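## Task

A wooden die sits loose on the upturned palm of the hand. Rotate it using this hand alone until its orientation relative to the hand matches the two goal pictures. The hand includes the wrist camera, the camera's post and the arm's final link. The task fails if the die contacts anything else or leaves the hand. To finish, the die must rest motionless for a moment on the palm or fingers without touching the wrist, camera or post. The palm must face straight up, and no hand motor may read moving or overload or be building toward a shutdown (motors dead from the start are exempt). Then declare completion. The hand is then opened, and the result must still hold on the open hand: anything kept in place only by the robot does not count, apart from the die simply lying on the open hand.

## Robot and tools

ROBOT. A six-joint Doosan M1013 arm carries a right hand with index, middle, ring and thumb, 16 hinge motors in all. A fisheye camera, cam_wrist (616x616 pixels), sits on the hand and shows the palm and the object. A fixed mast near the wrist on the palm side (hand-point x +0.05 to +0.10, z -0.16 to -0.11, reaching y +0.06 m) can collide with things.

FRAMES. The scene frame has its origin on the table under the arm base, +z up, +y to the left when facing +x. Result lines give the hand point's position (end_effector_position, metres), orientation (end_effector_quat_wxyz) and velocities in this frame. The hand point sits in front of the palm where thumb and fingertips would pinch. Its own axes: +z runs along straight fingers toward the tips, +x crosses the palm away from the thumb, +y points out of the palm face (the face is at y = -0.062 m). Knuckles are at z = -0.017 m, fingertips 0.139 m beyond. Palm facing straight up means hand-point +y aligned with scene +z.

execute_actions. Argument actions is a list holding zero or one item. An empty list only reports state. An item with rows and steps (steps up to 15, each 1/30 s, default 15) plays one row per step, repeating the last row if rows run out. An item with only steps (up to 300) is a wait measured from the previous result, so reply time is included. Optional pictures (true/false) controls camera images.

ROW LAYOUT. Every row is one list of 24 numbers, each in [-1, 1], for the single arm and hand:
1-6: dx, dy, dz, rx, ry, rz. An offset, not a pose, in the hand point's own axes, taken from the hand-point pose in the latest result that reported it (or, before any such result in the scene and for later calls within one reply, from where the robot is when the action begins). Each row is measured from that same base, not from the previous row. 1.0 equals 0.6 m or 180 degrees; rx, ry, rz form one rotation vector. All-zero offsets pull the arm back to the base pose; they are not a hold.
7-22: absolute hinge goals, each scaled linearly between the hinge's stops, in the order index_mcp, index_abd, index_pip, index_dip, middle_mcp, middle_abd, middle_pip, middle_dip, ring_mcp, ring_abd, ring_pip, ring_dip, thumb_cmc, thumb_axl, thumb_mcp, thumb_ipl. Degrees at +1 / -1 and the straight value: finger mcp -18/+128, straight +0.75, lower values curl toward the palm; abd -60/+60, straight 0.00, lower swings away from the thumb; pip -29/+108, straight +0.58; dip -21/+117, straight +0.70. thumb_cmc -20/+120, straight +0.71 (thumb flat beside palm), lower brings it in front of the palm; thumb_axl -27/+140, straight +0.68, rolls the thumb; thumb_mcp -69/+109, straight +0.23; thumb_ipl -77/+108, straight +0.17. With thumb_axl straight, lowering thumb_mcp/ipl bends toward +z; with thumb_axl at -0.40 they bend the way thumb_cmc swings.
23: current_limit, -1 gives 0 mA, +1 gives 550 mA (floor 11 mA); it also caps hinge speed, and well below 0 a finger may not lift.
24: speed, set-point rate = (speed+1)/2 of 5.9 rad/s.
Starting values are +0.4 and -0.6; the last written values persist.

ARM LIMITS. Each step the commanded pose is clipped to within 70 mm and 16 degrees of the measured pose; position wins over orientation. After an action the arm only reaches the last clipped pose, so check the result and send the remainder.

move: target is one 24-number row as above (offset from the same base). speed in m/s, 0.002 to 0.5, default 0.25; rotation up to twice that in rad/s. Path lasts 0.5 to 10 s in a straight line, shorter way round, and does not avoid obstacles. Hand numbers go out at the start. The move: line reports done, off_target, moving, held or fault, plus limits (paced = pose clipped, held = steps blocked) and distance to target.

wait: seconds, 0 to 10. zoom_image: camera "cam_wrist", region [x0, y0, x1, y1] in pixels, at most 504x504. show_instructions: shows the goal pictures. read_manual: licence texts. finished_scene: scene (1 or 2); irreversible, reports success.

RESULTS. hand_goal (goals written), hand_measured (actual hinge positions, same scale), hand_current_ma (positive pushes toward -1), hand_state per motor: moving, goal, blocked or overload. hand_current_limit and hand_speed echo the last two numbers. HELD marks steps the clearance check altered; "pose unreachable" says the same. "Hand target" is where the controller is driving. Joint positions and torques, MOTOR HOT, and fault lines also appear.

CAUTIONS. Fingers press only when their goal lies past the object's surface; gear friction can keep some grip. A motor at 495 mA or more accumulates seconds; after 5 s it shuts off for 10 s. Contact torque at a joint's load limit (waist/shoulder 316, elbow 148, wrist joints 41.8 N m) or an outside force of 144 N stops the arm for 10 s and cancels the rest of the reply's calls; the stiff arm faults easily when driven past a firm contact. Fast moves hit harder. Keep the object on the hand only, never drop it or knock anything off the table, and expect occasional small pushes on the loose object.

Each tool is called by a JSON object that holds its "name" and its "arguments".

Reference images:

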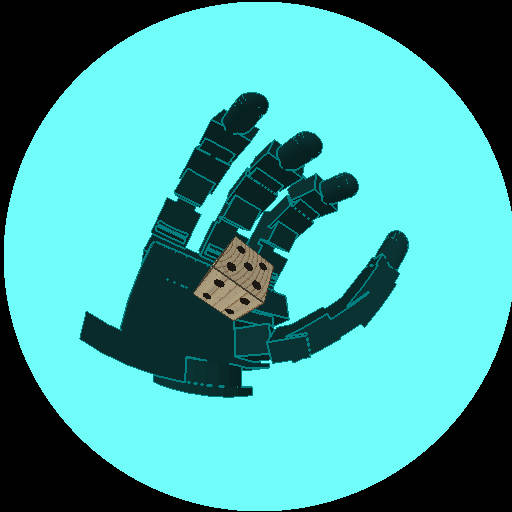

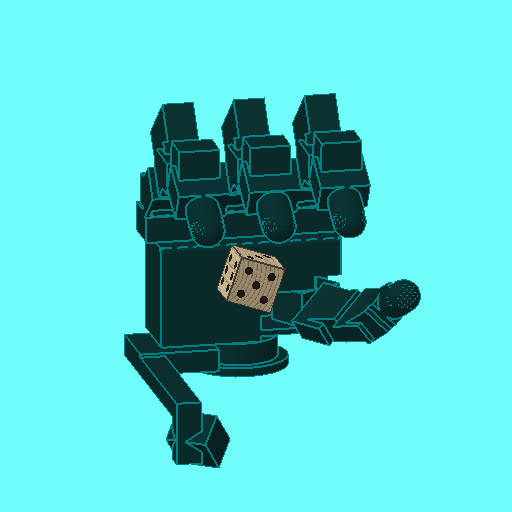

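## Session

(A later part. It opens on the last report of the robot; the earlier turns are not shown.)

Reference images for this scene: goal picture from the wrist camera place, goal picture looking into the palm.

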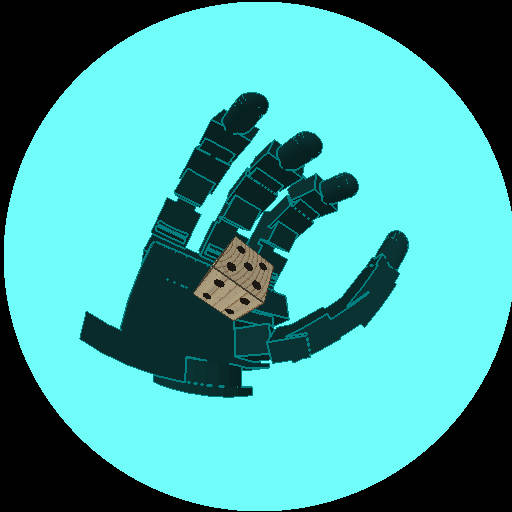

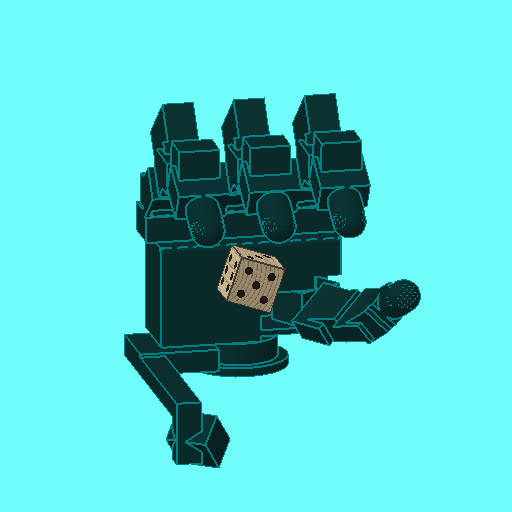

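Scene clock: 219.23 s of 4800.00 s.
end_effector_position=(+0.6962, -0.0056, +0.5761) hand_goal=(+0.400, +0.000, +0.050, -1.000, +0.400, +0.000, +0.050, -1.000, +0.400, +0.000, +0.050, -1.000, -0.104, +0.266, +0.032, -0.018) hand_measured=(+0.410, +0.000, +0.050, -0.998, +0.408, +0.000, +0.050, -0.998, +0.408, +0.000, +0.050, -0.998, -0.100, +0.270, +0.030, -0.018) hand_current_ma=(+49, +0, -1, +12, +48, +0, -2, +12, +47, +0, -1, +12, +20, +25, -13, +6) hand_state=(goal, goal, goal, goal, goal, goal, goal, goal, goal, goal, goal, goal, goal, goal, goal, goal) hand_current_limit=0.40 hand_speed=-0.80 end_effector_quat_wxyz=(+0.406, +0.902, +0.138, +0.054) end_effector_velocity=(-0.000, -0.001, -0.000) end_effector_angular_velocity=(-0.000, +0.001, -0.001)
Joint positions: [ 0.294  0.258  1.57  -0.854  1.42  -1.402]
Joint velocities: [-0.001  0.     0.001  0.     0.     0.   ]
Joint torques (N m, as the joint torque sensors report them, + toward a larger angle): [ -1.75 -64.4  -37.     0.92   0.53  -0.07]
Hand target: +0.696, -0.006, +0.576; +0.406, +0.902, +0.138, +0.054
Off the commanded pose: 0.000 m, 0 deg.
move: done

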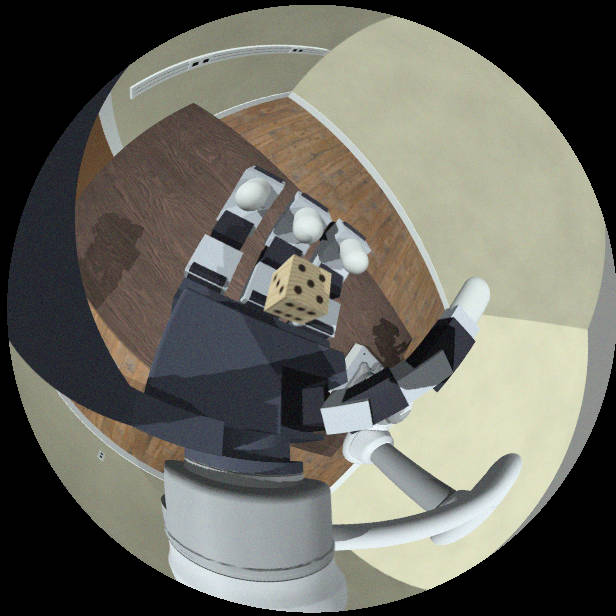

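{"name": "move", "arguments": {"target": [0,0,0,0,0,0,0.4,-0.2,-0.45,-1,0.4,0.2,-0.45,-1,0.4,0,0.05,-1,-0.104,0.266,0.032,-0.018,0.2,-0.85]}}

{"name": "zoom_image", "arguments": {"camera": "cam_wrist", "region": [160, 160, 420, 400]}}

Scene clock: 227.30 s of 4800.00 s.
end_effector_position=(+0.6962, -0.0056, +0.5761) hand_goal=(+0.400, -0.200, -0.450, -1.000, +0.400, +0.200, -0.450, -1.000, +0.400, +0.000, +0.050, -1.000, -0.104, +0.266, +0.032, -0.018) hand_measured=(+0.410, -0.180, -0.446, -0.998, +0.408, +0.186, -0.444, -0.998, +0.408, +0.000, +0.050, -0.998, -0.100, +0.270, +0.030, -0.018) hand_current_ma=(+49, +85, +20, +8, +48, -73, +30, +9, +47, +0, -1, +12, +20, +25, -13, +6) hand_state=(goal, goal, goal, goal, goal, goal, goal, goal, goal, goal, goal, goal, goal, goal, goal, goal) hand_current_limit=0.20 hand_speed=-0.85 end_effector_quat_wxyz=(+0.406, +0.902, +0.138, +0.054) end_effector_velocity=(+0.000, +0.000, +0.000) end_effector_angular_velocity=(+0.000, +0.000, +0.000)
Joint positions: [ 0.294  0.258  1.57  -0.854  1.42  -1.402]
Joint velocities: [ 0.     0.    -0.001  0.     0.001 -0.001]
Joint torques (N m, as the joint torque sensors report them, + toward a larger angle): [ -1.35 -65.23 -37.04   0.94   0.52  -0.17]
Hand target: +0.696, -0.006, +0.576; +0.406, +0.902, +0.138, +0.054
Off the commanded pose: 0.000 m, 0 deg.
move: done

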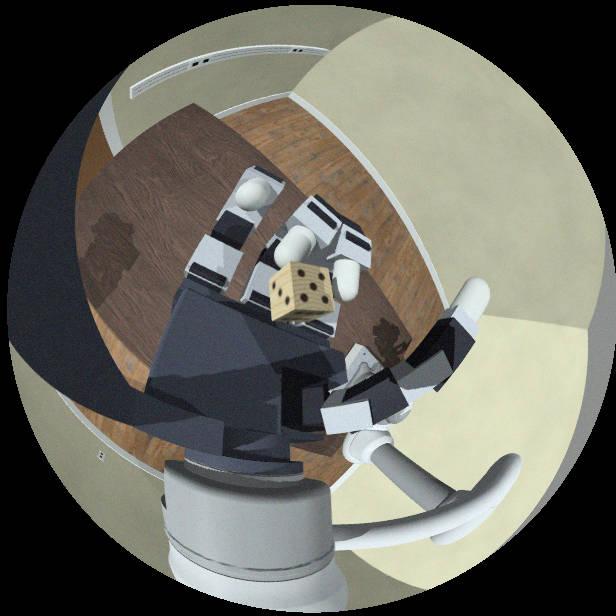

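Region (160, 160, 420, 400) of cam_wrist's 616x616 image, scaled by 1.938, with more detail than that image has; it fills the top 465 rows of this view, and the rest is white.

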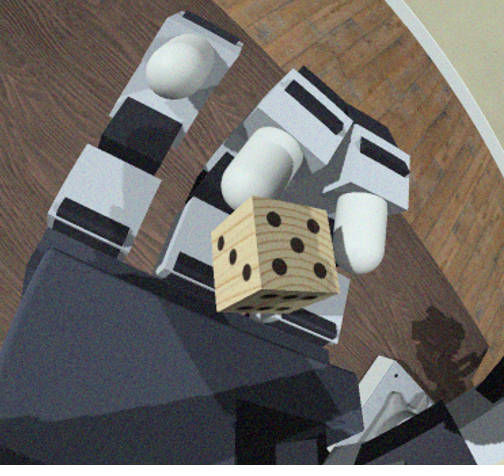

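{"name": "move", "arguments": {"target": [0,0,0,0,0,0,0.4,0.3,0.0,-1,0.4,-0.1,0.0,-1,0.4,-0.1,0.05,-1,-0.104,0.266,0.032,-0.018,0.2,-0.7]}}

{"name": "move", "arguments": {"target": [0,0,0,0,0,0,0.4,0.4,-0.6,-1,0.4,-0.1,-0.1,-1,0.4,-0.1,0.05,-1,-0.104,0.266,0.032,-0.018,0.2,-0.85]}}

{"name": "zoom_image", "arguments": {"camera": "cam_wrist", "region": [160, 160, 420, 400]}}

Scene clock: 238.17 s of 4800.00 s.
end_effector_position=(+0.6962, -0.0057, +0.5761) hand_goal=(+0.400, +0.300, +0.000, -1.000, +0.400, -0.100, +0.000, -1.000, +0.400, -0.100, +0.050, -1.000, -0.104, +0.266, +0.032, -0.018) hand_measured=(+0.410, +0.296, +0.000, -0.998, +0.408, -0.098, +0.000, -0.998, +0.408, -0.096, +0.050, -0.998, -0.100, +0.270, +0.030, -0.018) hand_current_ma=(+49, -19, -4, +8, +48, +14, -4, +9, +47, +14, -1, +12, +20, +25, -13, +6) hand_state=(goal, goal, goal, goal, goal, goal, goal, goal, goal, goal, goal, goal, goal, goal, goal, goal) hand_current_limit=0.20 hand_speed=-0.70 end_effector_quat_wxyz=(+0.406, +0.902, +0.138, +0.054) end_effector_velocity=(-0.000, -0.001, -0.000) end_effector_angular_velocity=(-0.001, +0.001, -0.001)
Joint positions: [ 0.294  0.258  1.57  -0.854  1.42  -1.402]
Joint velocities: [-0.002  0.     0.    -0.     0.    -0.001]
Joint torques (N m, as the joint torque sensors report them, + toward a larger angle): [ -0.42 -63.52 -36.74   0.97   0.54  -0.24]
Hand target: +0.696, -0.006, +0.576; +0.406, +0.902, +0.138, +0.054
Off the commanded pose: 0.000 m, 0 deg.
move: done

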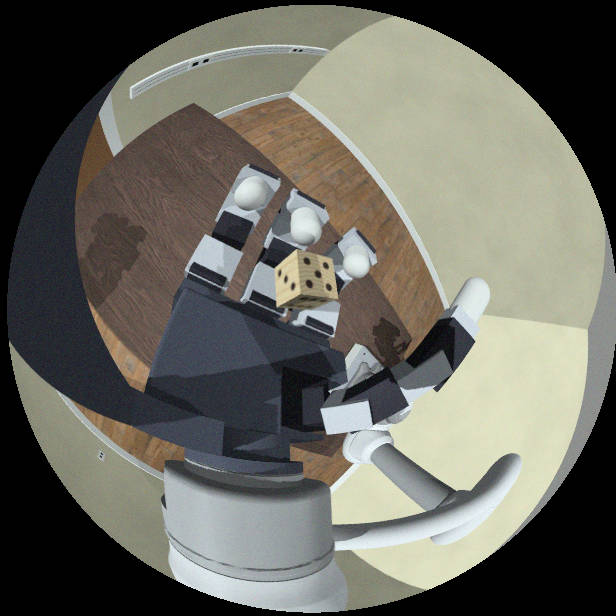

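Scene clock: 240.03 s of 4800.00 s.
end_effector_position=(+0.6962, -0.0057, +0.5761) hand_goal=(+0.400, +0.400, -0.600, -1.000, +0.400, -0.100, -0.100, -1.000, +0.400, -0.100, +0.050, -1.000, -0.104, +0.266, +0.032, -0.018) hand_measured=(+0.410, +0.396, -0.596, -0.998, +0.408, -0.098, -0.092, -0.998, +0.408, -0.096, +0.050, -0.998, -0.100, +0.270, +0.030, -0.018) hand_current_ma=(+49, -19, +24, +8, +48, +14, +38, +9, +47, +14, -1, +12, +20, +25, -13, +6) hand_state=(goal, goal, goal, goal, goal, goal, goal, goal, goal, goal, goal, goal, goal, goal, goal, goal) hand_current_limit=0.20 hand_speed=-0.85 end_effector_quat_wxyz=(+0.406, +0.902, +0.138, +0.054) end_effector_velocity=(-0.000, +0.001, +0.001) end_effector_angular_velocity=(+0.000, -0.002, -0.000)
Joint positions: [ 0.294  0.258  1.57  -0.854  1.42  -1.402]
Joint velocities: [ 0.001 -0.    -0.001 -0.     0.     0.001]
Joint torques (N m, as the joint torque sensors report them, + toward a larger angle): [ -2.21 -62.87 -36.91   0.92   0.53  -0.28]
Hand target: +0.696, -0.006, +0.576; +0.406, +0.902, +0.138, +0.054
Off the commanded pose: 0.000 m, 0 deg.
move: done

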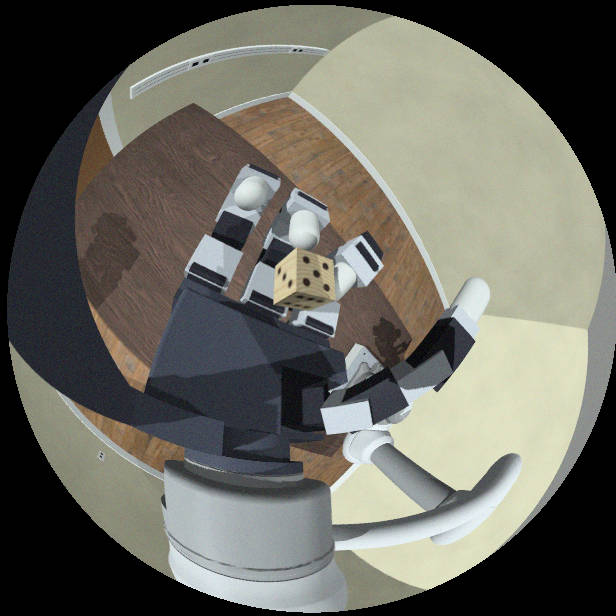

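Region (160, 160, 420, 400) of cam_wrist's 616x616 image, scaled by 1.938, with more detail than that image has; it fills the top 465 rows of this view, and the rest is white.

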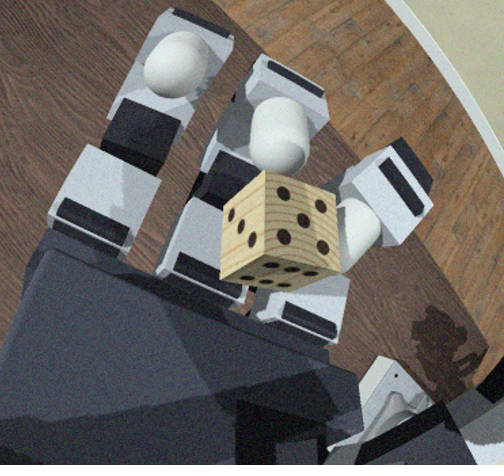

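{"name": "move", "arguments": {"target": [0,0,0,0,0,0,0.4,0.2,-0.6,-1,0.4,0.25,-0.6,-1,0.4,-0.1,0.05,-1,-0.104,0.266,0.032,-0.018,0.2,-0.8]}}

{"name": "move", "arguments": {"target": [0,0,0,0,0,0,0.4,0.6,-0.6,-1,0.4,-0.6,-0.6,-1,0.4,-0.7,0.05,-1,-0.104,0.266,0.032,-0.018,0.2,-0.8]}}

{"name": "zoom_image", "arguments": {"camera": "cam_wrist", "region": [160, 160, 420, 400]}}

Scene clock: 256.37 s of 4800.00 s.
end_effector_position=(+0.6962, -0.0057, +0.5761) hand_goal=(+0.400, +0.200, -0.600, -1.000, +0.400, +0.250, -0.600, -1.000, +0.400, -0.100, +0.050, -1.000, -0.104, +0.266, +0.032, -0.018) hand_measured=(+0.410, +0.202, -0.596, -0.998, +0.408, +0.248, -0.594, -0.998, +0.408, -0.096, +0.050, -0.998, -0.100, +0.270, +0.030, -0.018) hand_current_ma=(+49, +13, +22, +8, +48, -13, +35, +9, +47, +14, -1, +12, +20, +25, -13, +6) hand_state=(goal, goal, goal, goal, goal, goal, goal, goal, goal, goal, goal, goal, goal, goal, goal, goal) hand_current_limit=0.20 hand_speed=-0.80 end_effector_quat_wxyz=(+0.406, +0.902, +0.138, +0.054) end_effector_velocity=(+0.000, +0.000, -0.000) end_effector_angular_velocity=(-0.001, +0.001, +0.002)
Joint positions: [ 0.294  0.258  1.57  -0.854  1.42  -1.402]
Joint velocities: [ 0.    -0.     0.001 -0.001 -0.001 -0.001]
Joint torques (N m, as the joint torque sensors report them, + toward a larger angle): [ -1.07 -63.67 -36.88   0.86   0.72  -0.18]
Hand target: +0.696, -0.006, +0.576; +0.406, +0.902, +0.138, +0.054
Off the commanded pose: 0.000 m, 0 deg.
move: done

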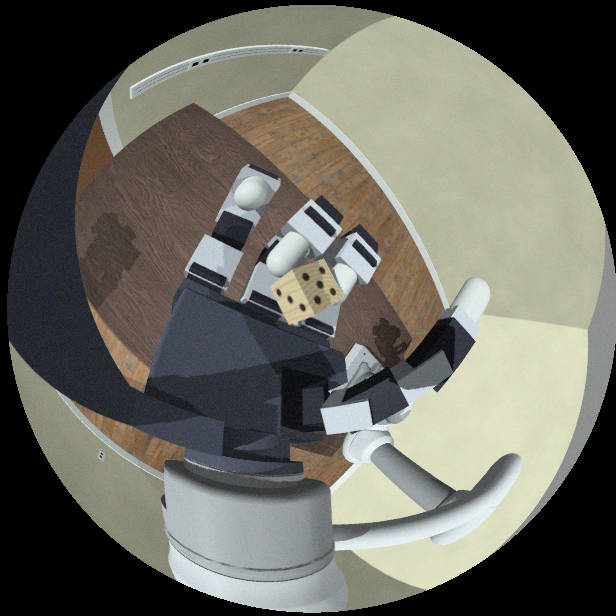

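Scene clock: 258.13 s of 4800.00 s.
end_effector_position=(+0.6962, -0.0057, +0.5761) hand_goal=(+0.400, +0.600, -0.600, -1.000, +0.400, -0.600, -0.600, -1.000, +0.400, -0.700, +0.050, -1.000, -0.104, +0.266, +0.032, -0.018) hand_measured=(+0.410, +0.594, -0.596, -0.998, +0.408, -0.596, -0.594, -0.998, +0.408, -0.696, +0.050, -0.998, -0.100, +0.270, +0.030, -0.018) hand_current_ma=(+49, -26, +22, +8, +48, +26, +26, +8, +47, +21, -1, +12, +20, +25, -13, +6) hand_state=(goal, goal, goal, goal, goal, goal, goal, goal, goal, goal, goal, goal, goal, goal, goal, goal) hand_current_limit=0.20 hand_speed=-0.80 end_effector_quat_wxyz=(+0.406, +0.902, +0.138, +0.054) end_effector_velocity=(+0.000, +0.001, -0.000) end_effector_angular_velocity=(+0.000, -0.000, +0.001)
Joint positions: [ 0.294  0.258  1.57  -0.854  1.42  -1.402]
Joint velocities: [ 0.001  0.    -0.     0.    -0.     0.   ]
Joint torques (N m, as the joint torque sensors report them, + toward a larger angle): [ -1.57 -63.48 -37.2    0.77   0.72  -0.25]
Hand target: +0.696, -0.006, +0.576; +0.406, +0.902, +0.138, +0.054
Off the commanded pose: 0.000 m, 0 deg.
move: done

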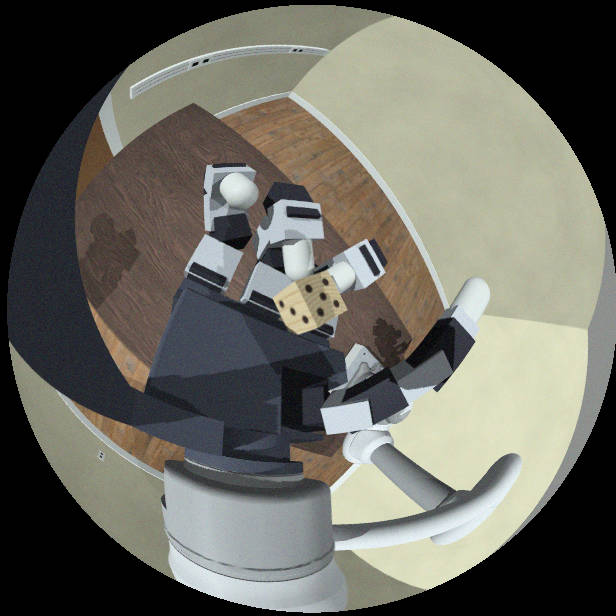

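Region (160, 160, 420, 400) of cam_wrist's 616x616 image, scaled by 1.938, with more detail than that image has; it fills the top 465 rows of this view, and the rest is white.

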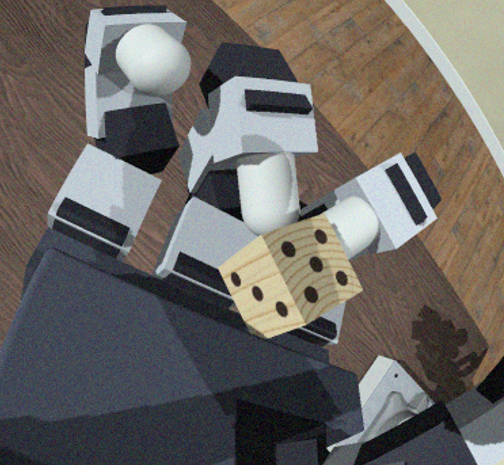

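{"name": "move", "arguments": {"target": [0,0,0,0,0,0,0.1,0.6,-0.75,-0.85,0.1,-0.6,-0.75,-0.85,0.1,-0.7,0.05,-1,-0.104,0.266,0.032,-0.018,0.3,-0.88]}}

{"name": "zoom_image", "arguments": {"camera": "cam_wrist", "region": [160, 160, 420, 400]}}

Scene clock: 265.67 s of 4800.00 s.
end_effector_position=(+0.6962, -0.0057, +0.5761) hand_goal=(+0.100, +0.600, -0.750, -0.850, +0.100, -0.600, -0.750, -0.850, +0.100, -0.700, +0.050, -1.000, -0.104, +0.266, +0.032, -0.018) hand_measured=(+0.376, +0.588, -0.634, -0.890, +0.370, -0.590, -0.628, -0.892, +0.120, -0.698, +0.050, -0.998, -0.100, +0.270, +0.030, -0.018) hand_current_ma=(+358, -54, +357, -221, +357, +54, +357, -223, +121, +13, -1, +11, +20, +25, -13, +6) hand_state=(blocked, goal, blocked, blocked, blocked, goal, blocked, blocked, blocked, goal, goal, goal, goal, goal, goal, goal) hand_current_limit=0.30 hand_speed=-0.88 end_effector_quat_wxyz=(+0.406, +0.902, +0.138, +0.054) end_effector_velocity=(-0.000, -0.000, -0.001) end_effector_angular_velocity=(+0.001, -0.000, -0.001)
Joint positions: [ 0.294  0.258  1.57  -0.854  1.42  -1.402]
Joint velocities: [-0.001  0.     0.001  0.    -0.001  0.001]
Joint torques (N m, as the joint torque sensors report them, + toward a larger angle): [ -2.36 -64.96 -37.09   1.     0.52  -0.21]
Hand target: +0.696, -0.006, +0.576; +0.406, +0.902, +0.138, +0.054
Off the commanded pose: 0.000 m, 0 deg.
move: done

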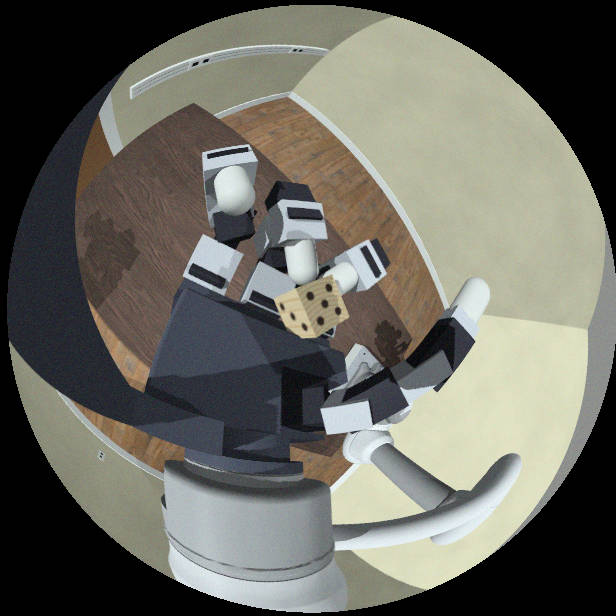

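Region (160, 160, 420, 400) of cam_wrist's 616x616 image, scaled by 1.938, with more detail than that image has; it fills the top 465 rows of this view, and the rest is white.

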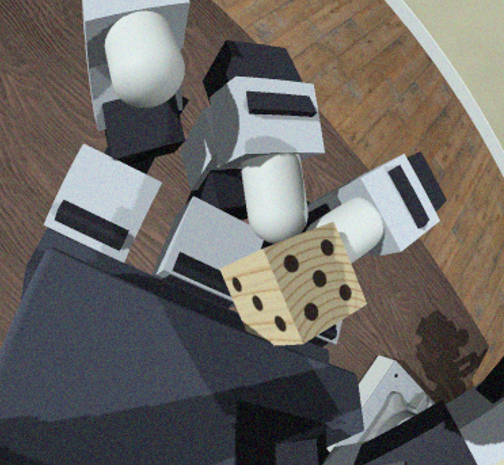

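{"name": "move", "arguments": {"target": [0,0,0,0,0,0,0.4,0.0,-0.1,-1,0.4,0,0,-1,0.4,-0.3,0.05,-1,-0.104,0.266,0.032,-0.018,0.3,-0.7]}}

{"name": "move", "arguments": {"target": [0,0,0,0,0,0,0.4,-0.1,-0.6,-1,0.4,0,0,-1,0.4,-0.3,0.05,-1,-0.104,0.266,0.032,-0.018,0.3,-0.8]}}

{"name": "zoom_image", "arguments": {"camera": "cam_wrist", "region": [160, 160, 420, 400]}}

Scene clock: 283.37 s of 4800.00 s.
end_effector_position=(+0.6962, -0.0057, +0.5761) hand_goal=(+0.400, +0.000, -0.100, -1.000, +0.400, +0.000, +0.000, -1.000, +0.400, -0.300, +0.050, -1.000, -0.104, +0.266, +0.032, -0.018) hand_measured=(+0.408, +0.004, -0.100, -0.998, +0.408, -0.002, +0.000, -0.998, +0.406, -0.302, +0.050, -0.998, -0.100, +0.270, +0.030, -0.018) hand_current_ma=(+47, +15, -4, +11, +45, -15, -4, +10, +42, -13, -1, +11, +20, +25, -13, +6) hand_state=(goal, goal, goal, goal, goal, goal, goal, goal, goal, goal, goal, goal, goal, goal, goal, goal) hand_current_limit=0.30 hand_speed=-0.70 end_effector_quat_wxyz=(+0.406, +0.902, +0.138, +0.054) end_effector_velocity=(+0.000, +0.000, -0.000) end_effector_angular_velocity=(+0.000, +0.000, +0.002)
Joint positions: [ 0.294  0.258  1.57  -0.854  1.42  -1.402]
Joint velocities: [ 0.     0.     0.001 -0.    -0.002 -0.001]
Joint torques (N m, as the joint torque sensors report them, + toward a larger angle): [  0.06 -64.55 -37.22   0.9    0.68  -0.02]
Hand target: +0.696, -0.006, +0.576; +0.406, +0.902, +0.138, +0.054
Off the commanded pose: 0.000 m, 0 deg.
move: done

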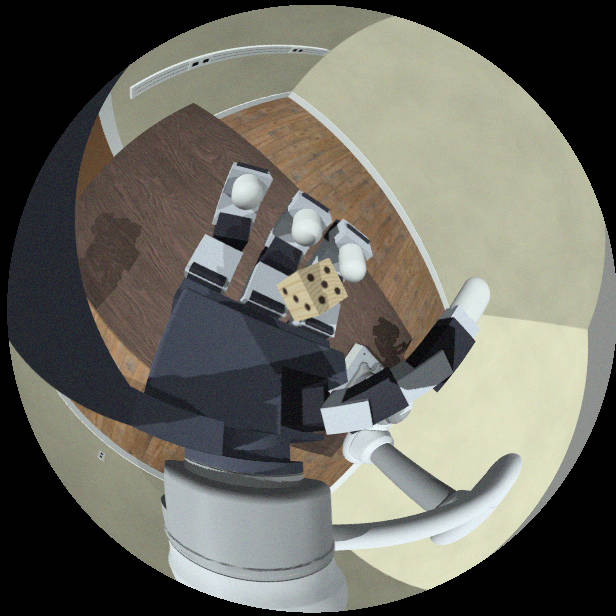

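Scene clock: 284.63 s of 4800.00 s.
end_effector_position=(+0.6962, -0.0057, +0.5761) hand_goal=(+0.400, -0.100, -0.600, -1.000, +0.400, +0.000, +0.000, -1.000, +0.400, -0.300, +0.050, -1.000, -0.104, +0.266, +0.032, -0.018) hand_measured=(+0.408, -0.096, -0.594, -0.998, +0.408, -0.002, +0.000, -0.998, +0.406, -0.302, +0.050, -0.998, -0.100, +0.270, +0.030, -0.018) hand_current_ma=(+47, +14, +33, +11, +45, -15, -4, +10, +42, -13, -1, +11, +20, +25, -13, +6) hand_state=(goal, goal, goal, goal, goal, goal, goal, goal, goal, goal, goal, goal, goal, goal, goal, goal) hand_current_limit=0.30 hand_speed=-0.80 end_effector_quat_wxyz=(+0.406, +0.902, +0.138, +0.054) end_effector_velocity=(-0.000, -0.001, +0.000) end_effector_angular_velocity=(-0.000, -0.000, -0.002)
Joint positions: [ 0.294  0.258  1.57  -0.854  1.42  -1.402]
Joint velocities: [-0.001  0.    -0.001 -0.     0.001  0.001]
Joint torques (N m, as the joint torque sensors report them, + toward a larger angle): [ -1.93 -64.5  -37.7    0.86   0.49  -0.3 ]
Hand target: +0.696, -0.006, +0.576; +0.406, +0.902, +0.138, +0.054
Off the commanded pose: 0.000 m, 0 deg.
move: done

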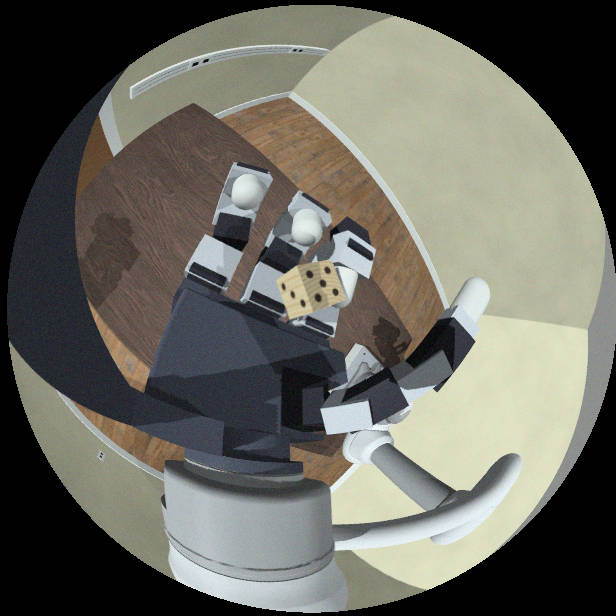

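Region (160, 160, 420, 400) of cam_wrist's 616x616 image, scaled by 1.938, with more detail than that image has; it fills the top 465 rows of this view, and the rest is white.

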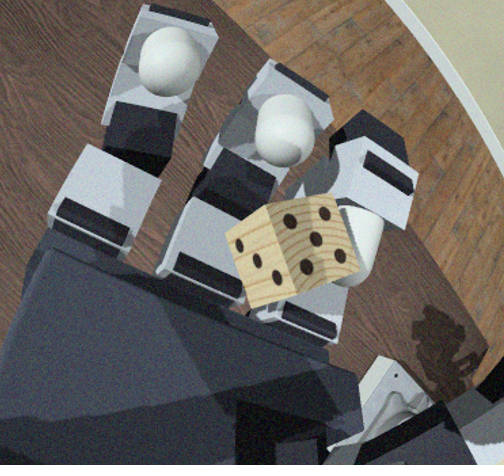

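Rotating the right way; curling the index further.

{"name": "move", "arguments": {"target": [0,0,0,-0.05,0,0,0.4,0.1,-0.95,-0.75,0.4,0,0,-1,0.4,-0.3,0.05,-1,-0.104,0.266,0.032,-0.018,0.3,-0.85], "speed": 0.1}}

{"name": "zoom_image", "arguments": {"camera": "cam_wrist", "region": [160, 160, 420, 400]}}

Scene clock: 292.10 s of 4800.00 s.
end_effector_position=(+0.6962, -0.0057, +0.5761) hand_goal=(+0.400, +0.100, -0.950, -0.750, +0.400, +0.000, +0.000, -1.000, +0.400, -0.300, +0.050, -1.000, -0.104, +0.266, +0.032, -0.018) hand_measured=(+0.408, +0.096, -0.922, -0.750, +0.408, -0.002, +0.000, -0.998, +0.408, -0.302, +0.050, -0.998, -0.100, +0.270, +0.030, -0.018) hand_current_ma=(+47, -16, +166, -2, +47, -14, -4, +10, +43, -13, -1, +11, +20, +25, -13, +6) hand_state=(goal, goal, blocked, goal, goal, goal, goal, goal, goal, goal, goal, goal, goal, goal, goal, goal) hand_current_limit=0.30 hand_speed=-0.85 end_effector_quat_wxyz=(+0.475, +0.867, +0.133, +0.065) end_effector_velocity=(+0.001, +0.000, +0.000) end_effector_angular_velocity=(-0.005, -0.003, +0.003)
Joint positions: [ 0.313  0.275  1.621 -1.013  1.427 -1.313]
Joint velocities: [ 0.001  0.001  0.001 -0.006 -0.002  0.002]
Joint torques (N m, as the joint torque sensors report them, + toward a larger angle): [ -2.85 -65.32 -36.5    0.19   0.78  -0.14]
Hand target: +0.696, -0.006, +0.576; +0.475, +0.867, +0.133, +0.065
Off the commanded pose: 0.000 m, 0 deg.
move: done

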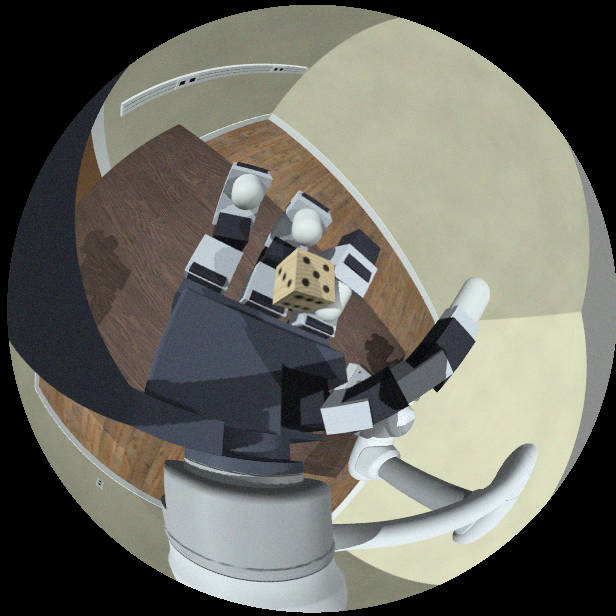

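Region (160, 160, 420, 400) of cam_wrist's 616x616 image, scaled by 1.938, with more detail than that image has; it fills the top 465 rows of this view, and the rest is white.

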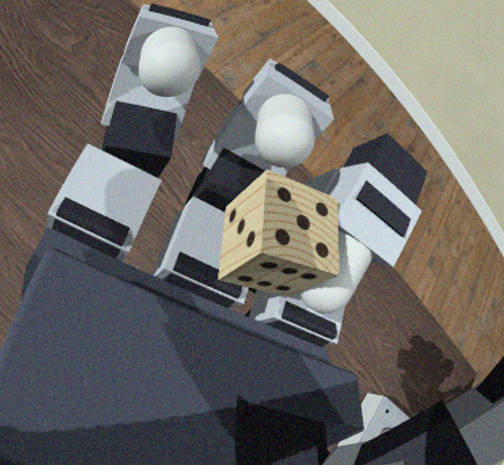

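{"name": "move", "arguments": {"target": [0,0,0,0,0,0,0.4,0.75,-0.88,-0.75,0.4,0,0,-1,0.4,0,0.05,-1,-0.104,0.266,0.032,-0.018,0.3,-0.85]}}

{"name": "zoom_image", "arguments": {"camera": "cam_wrist", "region": [160, 160, 420, 400]}}

Scene clock: 314.77 s of 4800.00 s.
end_effector_position=(+0.6962, -0.0057, +0.5761) hand_goal=(+0.400, +0.750, -0.880, -0.750, +0.400, +0.000, +0.000, -1.000, +0.400, +0.000, +0.050, -1.000, -0.104, +0.266, +0.032, -0.018) hand_measured=(+0.408, +0.744, -0.882, -0.750, +0.408, -0.002, +0.000, -0.998, +0.408, -0.004, +0.050, -0.998, -0.100, +0.270, +0.030, -0.018) hand_current_ma=(+47, -25, -17, +5, +48, -14, -4, +10, +44, -15, -1, +11, +20, +25, -13, +6) hand_state=(goal, goal, goal, goal, goal, goal, goal, goal, goal, goal, goal, goal, goal, goal, goal, goal) hand_current_limit=0.30 hand_speed=-0.85 end_effector_quat_wxyz=(+0.475, +0.867, +0.133, +0.065) end_effector_velocity=(+0.000, +0.000, +0.001) end_effector_angular_velocity=(-0.001, -0.001, +0.001)
Joint positions: [ 0.313  0.275  1.621 -1.013  1.427 -1.313]
Joint velocities: [ 0.    -0.    -0.    -0.001  0.     0.   ]
Joint torques (N m, as the joint torque sensors report them, + toward a larger angle): [ -1.85 -63.81 -36.09   0.38   0.88  -0.25]
Hand target: +0.696, -0.006, +0.576; +0.475, +0.867, +0.133, +0.065
Off the commanded pose: 0.000 m, 0 deg.
move: done

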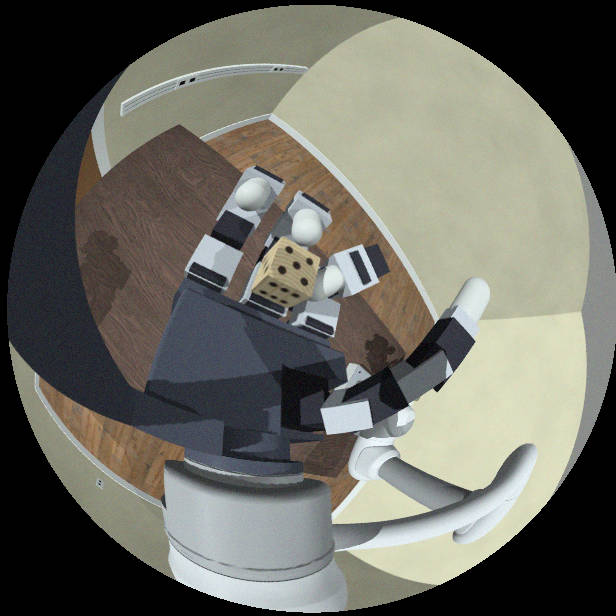

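Region (160, 160, 420, 400) of cam_wrist's 616x616 image, scaled by 1.938, with more detail than that image has; it fills the top 465 rows of this view, and the rest is white.

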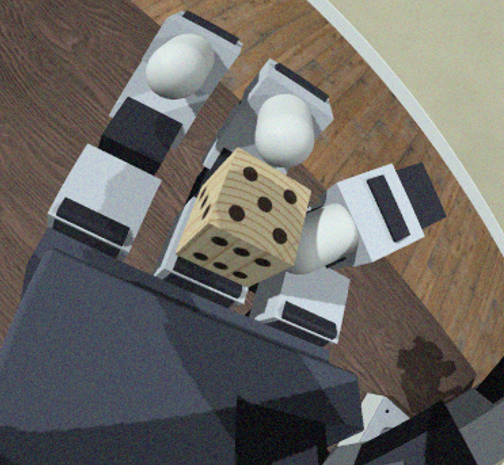

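{"name": "move", "arguments": {"target": [0,0,0,0,0,0,0.4,0.75,-0.88,-0.75,0.4,0,0,-1,0.4,-0.1,-0.88,-0.75,-0.104,0.266,0.032,-0.018,0.3,-0.6]}}

{"name": "move", "arguments": {"target": [0,0,0,0,0,0,0.4,0.95,-0.88,-0.75,0.4,0,0,-1,0.4,-0.95,-0.88,-0.75,-0.104,0.266,0.032,-0.018,0.3,-0.75]}}

{"name": "zoom_image", "arguments": {"camera": "cam_wrist", "region": [160, 160, 420, 400]}}

Scene clock: 332.10 s of 4800.00 s.
end_effector_position=(+0.6962, -0.0057, +0.5761) hand_goal=(+0.400, +0.750, -0.880, -0.750, +0.400, +0.000, +0.000, -1.000, +0.400, -0.100, -0.880, -0.750, -0.104, +0.266, +0.032, -0.018) hand_measured=(+0.408, +0.744, -0.882, -0.750, +0.408, -0.002, +0.000, -0.998, +0.408, -0.098, -0.878, -0.754, -0.100, +0.270, +0.030, -0.018) hand_current_ma=(+47, -25, -17, +5, +48, -14, -4, +10, +45, +14, +12, -20, +20, +25, -13, +6) hand_state=(goal, goal, goal, goal, goal, goal, goal, goal, goal, goal, goal, goal, goal, goal, goal, goal) hand_current_limit=0.30 hand_speed=-0.60 end_effector_quat_wxyz=(+0.475, +0.867, +0.133, +0.065) end_effector_velocity=(+0.000, -0.001, +0.000) end_effector_angular_velocity=(-0.000, -0.001, -0.000)
Joint positions: [ 0.313  0.275  1.621 -1.013  1.427 -1.313]
Joint velocities: [-0.001 -0.    -0.    -0.001 -0.001  0.   ]
Joint torques (N m, as the joint torque sensors report them, + toward a larger angle): [  0.68 -64.23 -36.04   0.02   0.79  -0.23]
Hand target: +0.696, -0.006, +0.576; +0.475, +0.867, +0.133, +0.065
Off the commanded pose: 0.000 m, 0 deg.
move: done

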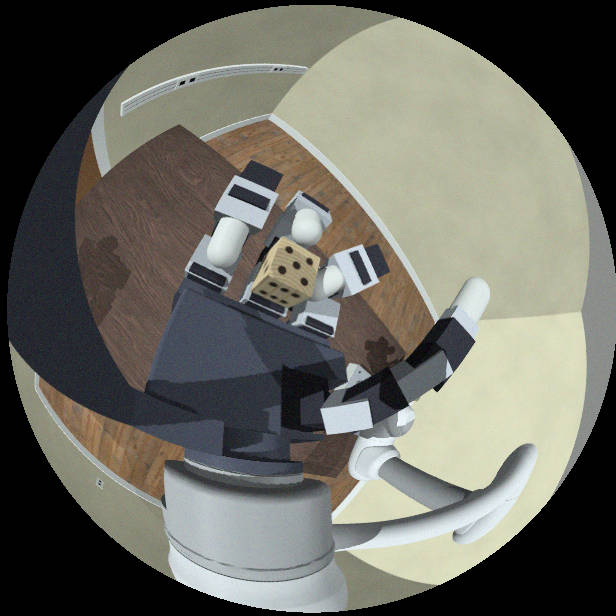

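Scene clock: 333.30 s of 4800.00 s.
end_effector_position=(+0.6962, -0.0057, +0.5761) hand_goal=(+0.400, +0.950, -0.880, -0.750, +0.400, +0.000, +0.000, -1.000, +0.400, -0.950, -0.880, -0.750, -0.104, +0.266, +0.032, -0.018) hand_measured=(+0.412, +0.944, -0.866, -0.762, +0.410, -0.002, +0.000, -0.998, +0.402, -0.682, -0.872, -0.752, -0.100, +0.270, +0.030, -0.018) hand_current_ma=(+68, -25, +79, -68, +57, -9, -4, +10, +16, +357, +43, -14, +20, +25, -13, +6) hand_state=(goal, goal, goal, goal, goal, goal, goal, goal, goal, blocked, goal, goal, goal, goal, goal, goal) hand_current_limit=0.30 hand_speed=-0.75 end_effector_quat_wxyz=(+0.475, +0.867, +0.133, +0.065) end_effector_velocity=(-0.000, +0.000, +0.000) end_effector_angular_velocity=(-0.000, -0.000, -0.000)
Joint positions: [ 0.313  0.275  1.621 -1.013  1.427 -1.313]
Joint velocities: [ 0.     0.    -0.001  0.     0.001  0.   ]
Joint torques (N m, as the joint torque sensors report them, + toward a larger angle): [ -2.34 -64.54 -36.06  -0.08   0.8   -0.19]
Hand target: +0.696, -0.006, +0.576; +0.475, +0.867, +0.133, +0.065
Off the commanded pose: 0.000 m, 0 deg.
move: done

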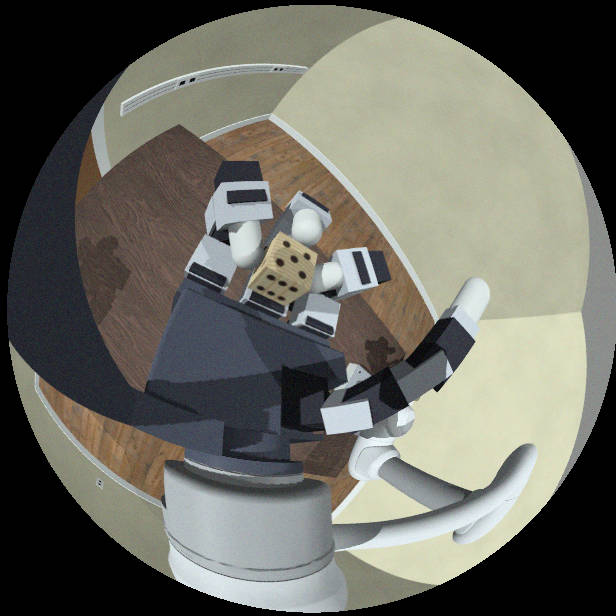

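Region (160, 160, 420, 400) of cam_wrist's 616x616 image, scaled by 1.938, with more detail than that image has; it fills the top 465 rows of this view, and the rest is white.

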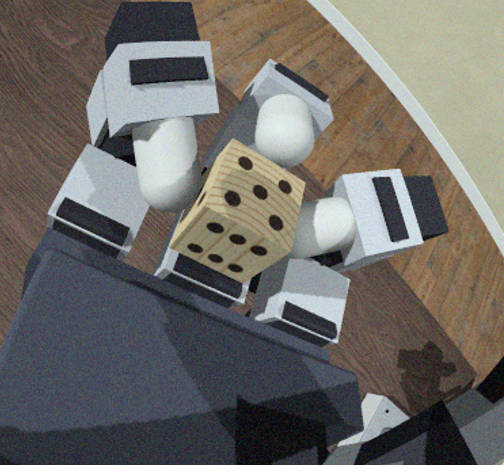

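{"name": "move", "arguments": {"target": [0,0,0,0,0,0,0.4,0.3,-0.9,-0.6,0.4,0,0,-1,0.4,-0.9,-0.88,-0.75,-0.104,0.266,0.032,-0.018,0.3,-0.7]}}

{"name": "move", "arguments": {"target": [0,0,0,0,0,0,0.3,0.7,-0.95,-0.35,0.4,0,0,-1,0.4,-0.9,-0.88,-0.75,-0.104,0.266,0.032,-0.018,0.3,-0.8]}}

{"name": "zoom_image", "arguments": {"camera": "cam_wrist", "region": [160, 160, 420, 400]}}

Scene clock: 351.40 s of 4800.00 s.
end_effector_position=(+0.6962, -0.0057, +0.5761) hand_goal=(+0.400, +0.300, -0.900, -0.600, +0.400, +0.000, +0.000, -1.000, +0.400, -0.900, -0.880, -0.750, -0.104, +0.266, +0.032, -0.018) hand_measured=(+0.412, +0.304, -0.898, -0.604, +0.410, -0.002, +0.000, -0.998, +0.404, -0.896, -0.878, -0.754, -0.100, +0.270, +0.030, -0.018) hand_current_ma=(+69, +15, +11, -21, +57, -9, -4, +10, +29, +20, +12, -21, +20, +25, -13, +6) hand_state=(goal, goal, goal, goal, goal, goal, goal, goal, goal, goal, goal, goal, goal, goal, goal, goal) hand_current_limit=0.30 hand_speed=-0.70 end_effector_quat_wxyz=(+0.475, +0.867, +0.133, +0.065) end_effector_velocity=(+0.000, -0.001, +0.001) end_effector_angular_velocity=(+0.001, -0.002, -0.001)
Joint positions: [ 0.313  0.275  1.621 -1.013  1.427 -1.313]
Joint velocities: [-0.001 -0.    -0.001 -0.    -0.001  0.001]
Joint torques (N m, as the joint torque sensors report them, + toward a larger angle): [ -1.84 -64.59 -36.3    0.14   0.77  -0.05]
Hand target: +0.696, -0.006, +0.576; +0.475, +0.867, +0.133, +0.065
Off the commanded pose: 0.000 m, 0 deg.
move: done

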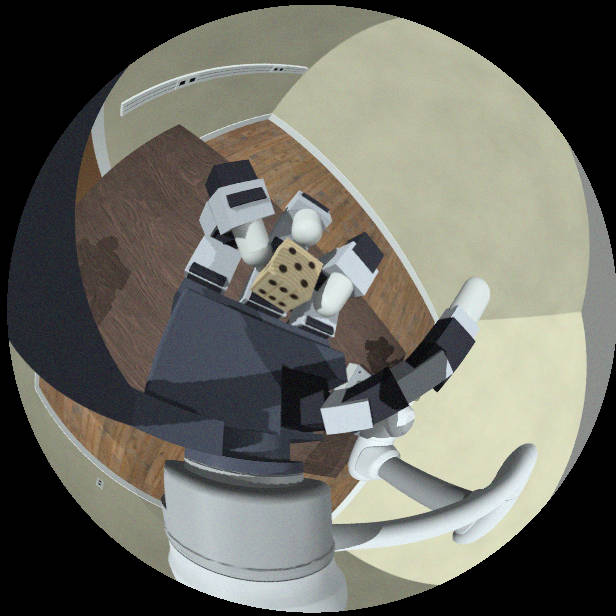

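Scene clock: 352.37 s of 4800.00 s.
end_effector_position=(+0.6962, -0.0057, +0.5761) hand_goal=(+0.300, +0.700, -0.950, -0.350, +0.400, +0.000, +0.000, -1.000, +0.400, -0.900, -0.880, -0.750, -0.104, +0.266, +0.032, -0.018) hand_measured=(+0.304, +0.660, -0.938, -0.344, +0.412, -0.002, +0.000, -0.998, +0.410, -0.896, -0.876, -0.756, -0.100, +0.270, +0.030, -0.018) hand_current_ma=(+17, -177, +66, +32, +62, -9, -4, +10, +55, +20, +17, -38, +20, +25, -13, +6) hand_state=(goal, blocked, goal, goal, goal, goal, goal, goal, goal, goal, goal, goal, goal, goal, goal, goal) hand_current_limit=0.30 hand_speed=-0.80 end_effector_quat_wxyz=(+0.475, +0.867, +0.133, +0.065) end_effector_velocity=(-0.000, -0.001, -0.000) end_effector_angular_velocity=(+0.000, +0.001, -0.002)
Joint positions: [ 0.313  0.275  1.621 -1.013  1.427 -1.313]
Joint velocities: [-0.001 -0.     0.     0.001  0.001 -0.   ]
Joint torques (N m, as the joint torque sensors report them, + toward a larger angle): [ -1.25 -66.17 -36.44   0.23   0.94  -0.29]
Hand target: +0.696, -0.006, +0.576; +0.475, +0.867, +0.133, +0.065
Off the commanded pose: 0.000 m, 0 deg.
move: done

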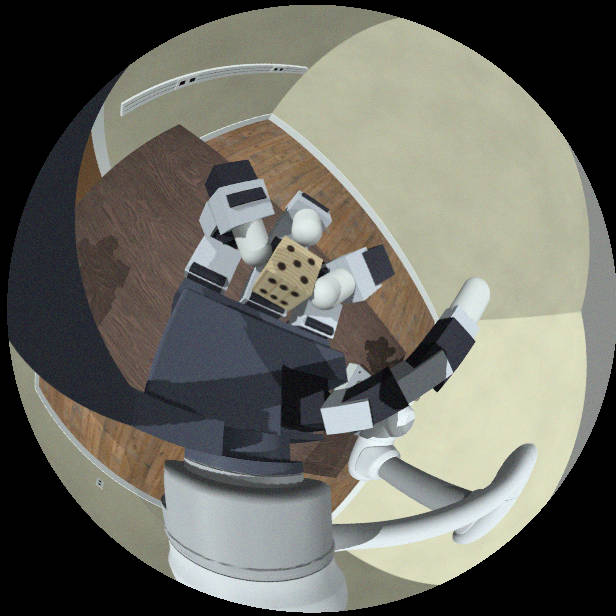

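Region (160, 160, 420, 400) of cam_wrist's 616x616 image, scaled by 1.938, with more detail than that image has; it fills the top 465 rows of this view, and the rest is white.

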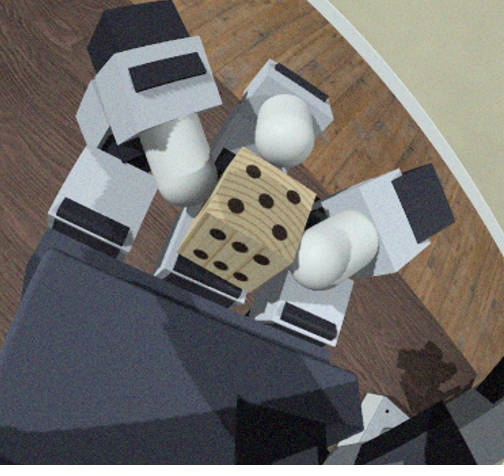

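{"name": "move", "arguments": {"target": [0,0,0,0,0,0,0.0,0.9,-0.8,-0.35,0.4,0,0.15,-1,0.65,-1,-0.88,-0.75,-0.104,0.266,0.032,-0.018,0.3,-0.85]}}

{"name": "zoom_image", "arguments": {"camera": "cam_wrist", "region": [160, 160, 420, 400]}}

Scene clock: 360.77 s of 4800.00 s.
end_effector_position=(+0.6962, -0.0057, +0.5761) hand_goal=(+0.000, +0.900, -0.800, -0.350, +0.400, +0.000, +0.150, -1.000, +0.650, -1.000, -0.880, -0.750, -0.104, +0.266, +0.032, -0.018) hand_measured=(+0.018, +0.896, -0.804, -0.348, +0.420, -0.002, +0.150, -0.998, +0.642, -0.992, -0.870, -0.744, -0.100, +0.270, +0.030, -0.018) hand_current_ma=(+93, -13, -23, +10, +104, -9, -4, +10, -44, +42, +52, +34, +20, +25, -13, +6) hand_state=(goal, goal, goal, goal, goal, goal, goal, goal, goal, goal, goal, goal, goal, goal, goal, goal) hand_current_limit=0.30 hand_speed=-0.85 end_effector_quat_wxyz=(+0.475, +0.867, +0.133, +0.065) end_effector_velocity=(+0.000, +0.000, +0.000) end_effector_angular_velocity=(+0.001, -0.001, -0.000)
Joint positions: [ 0.313  0.275  1.621 -1.013  1.427 -1.313]
Joint velocities: [-0.    -0.    -0.001  0.001  0.    -0.   ]
Joint torques (N m, as the joint torque sensors report them, + toward a larger angle): [ -1.88 -64.03 -36.26  -0.02   0.82  -0.34]
Hand target: +0.696, -0.006, +0.576; +0.475, +0.867, +0.133, +0.065
Off the commanded pose: 0.000 m, 0 deg.
move: done

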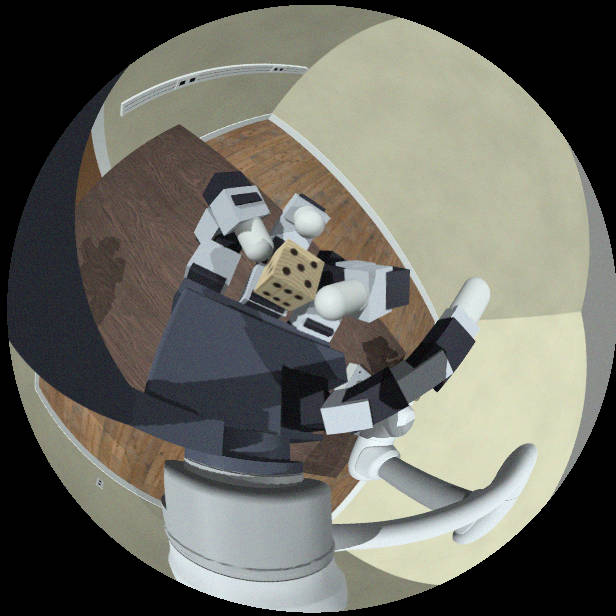

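Region (160, 160, 420, 400) of cam_wrist's 616x616 image, scaled by 1.938, with more detail than that image has; it fills the top 465 rows of this view, and the rest is white.

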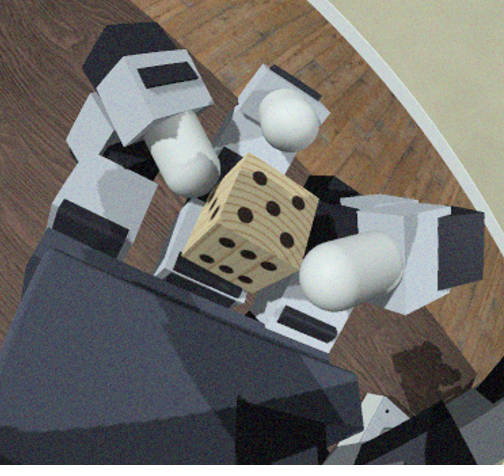

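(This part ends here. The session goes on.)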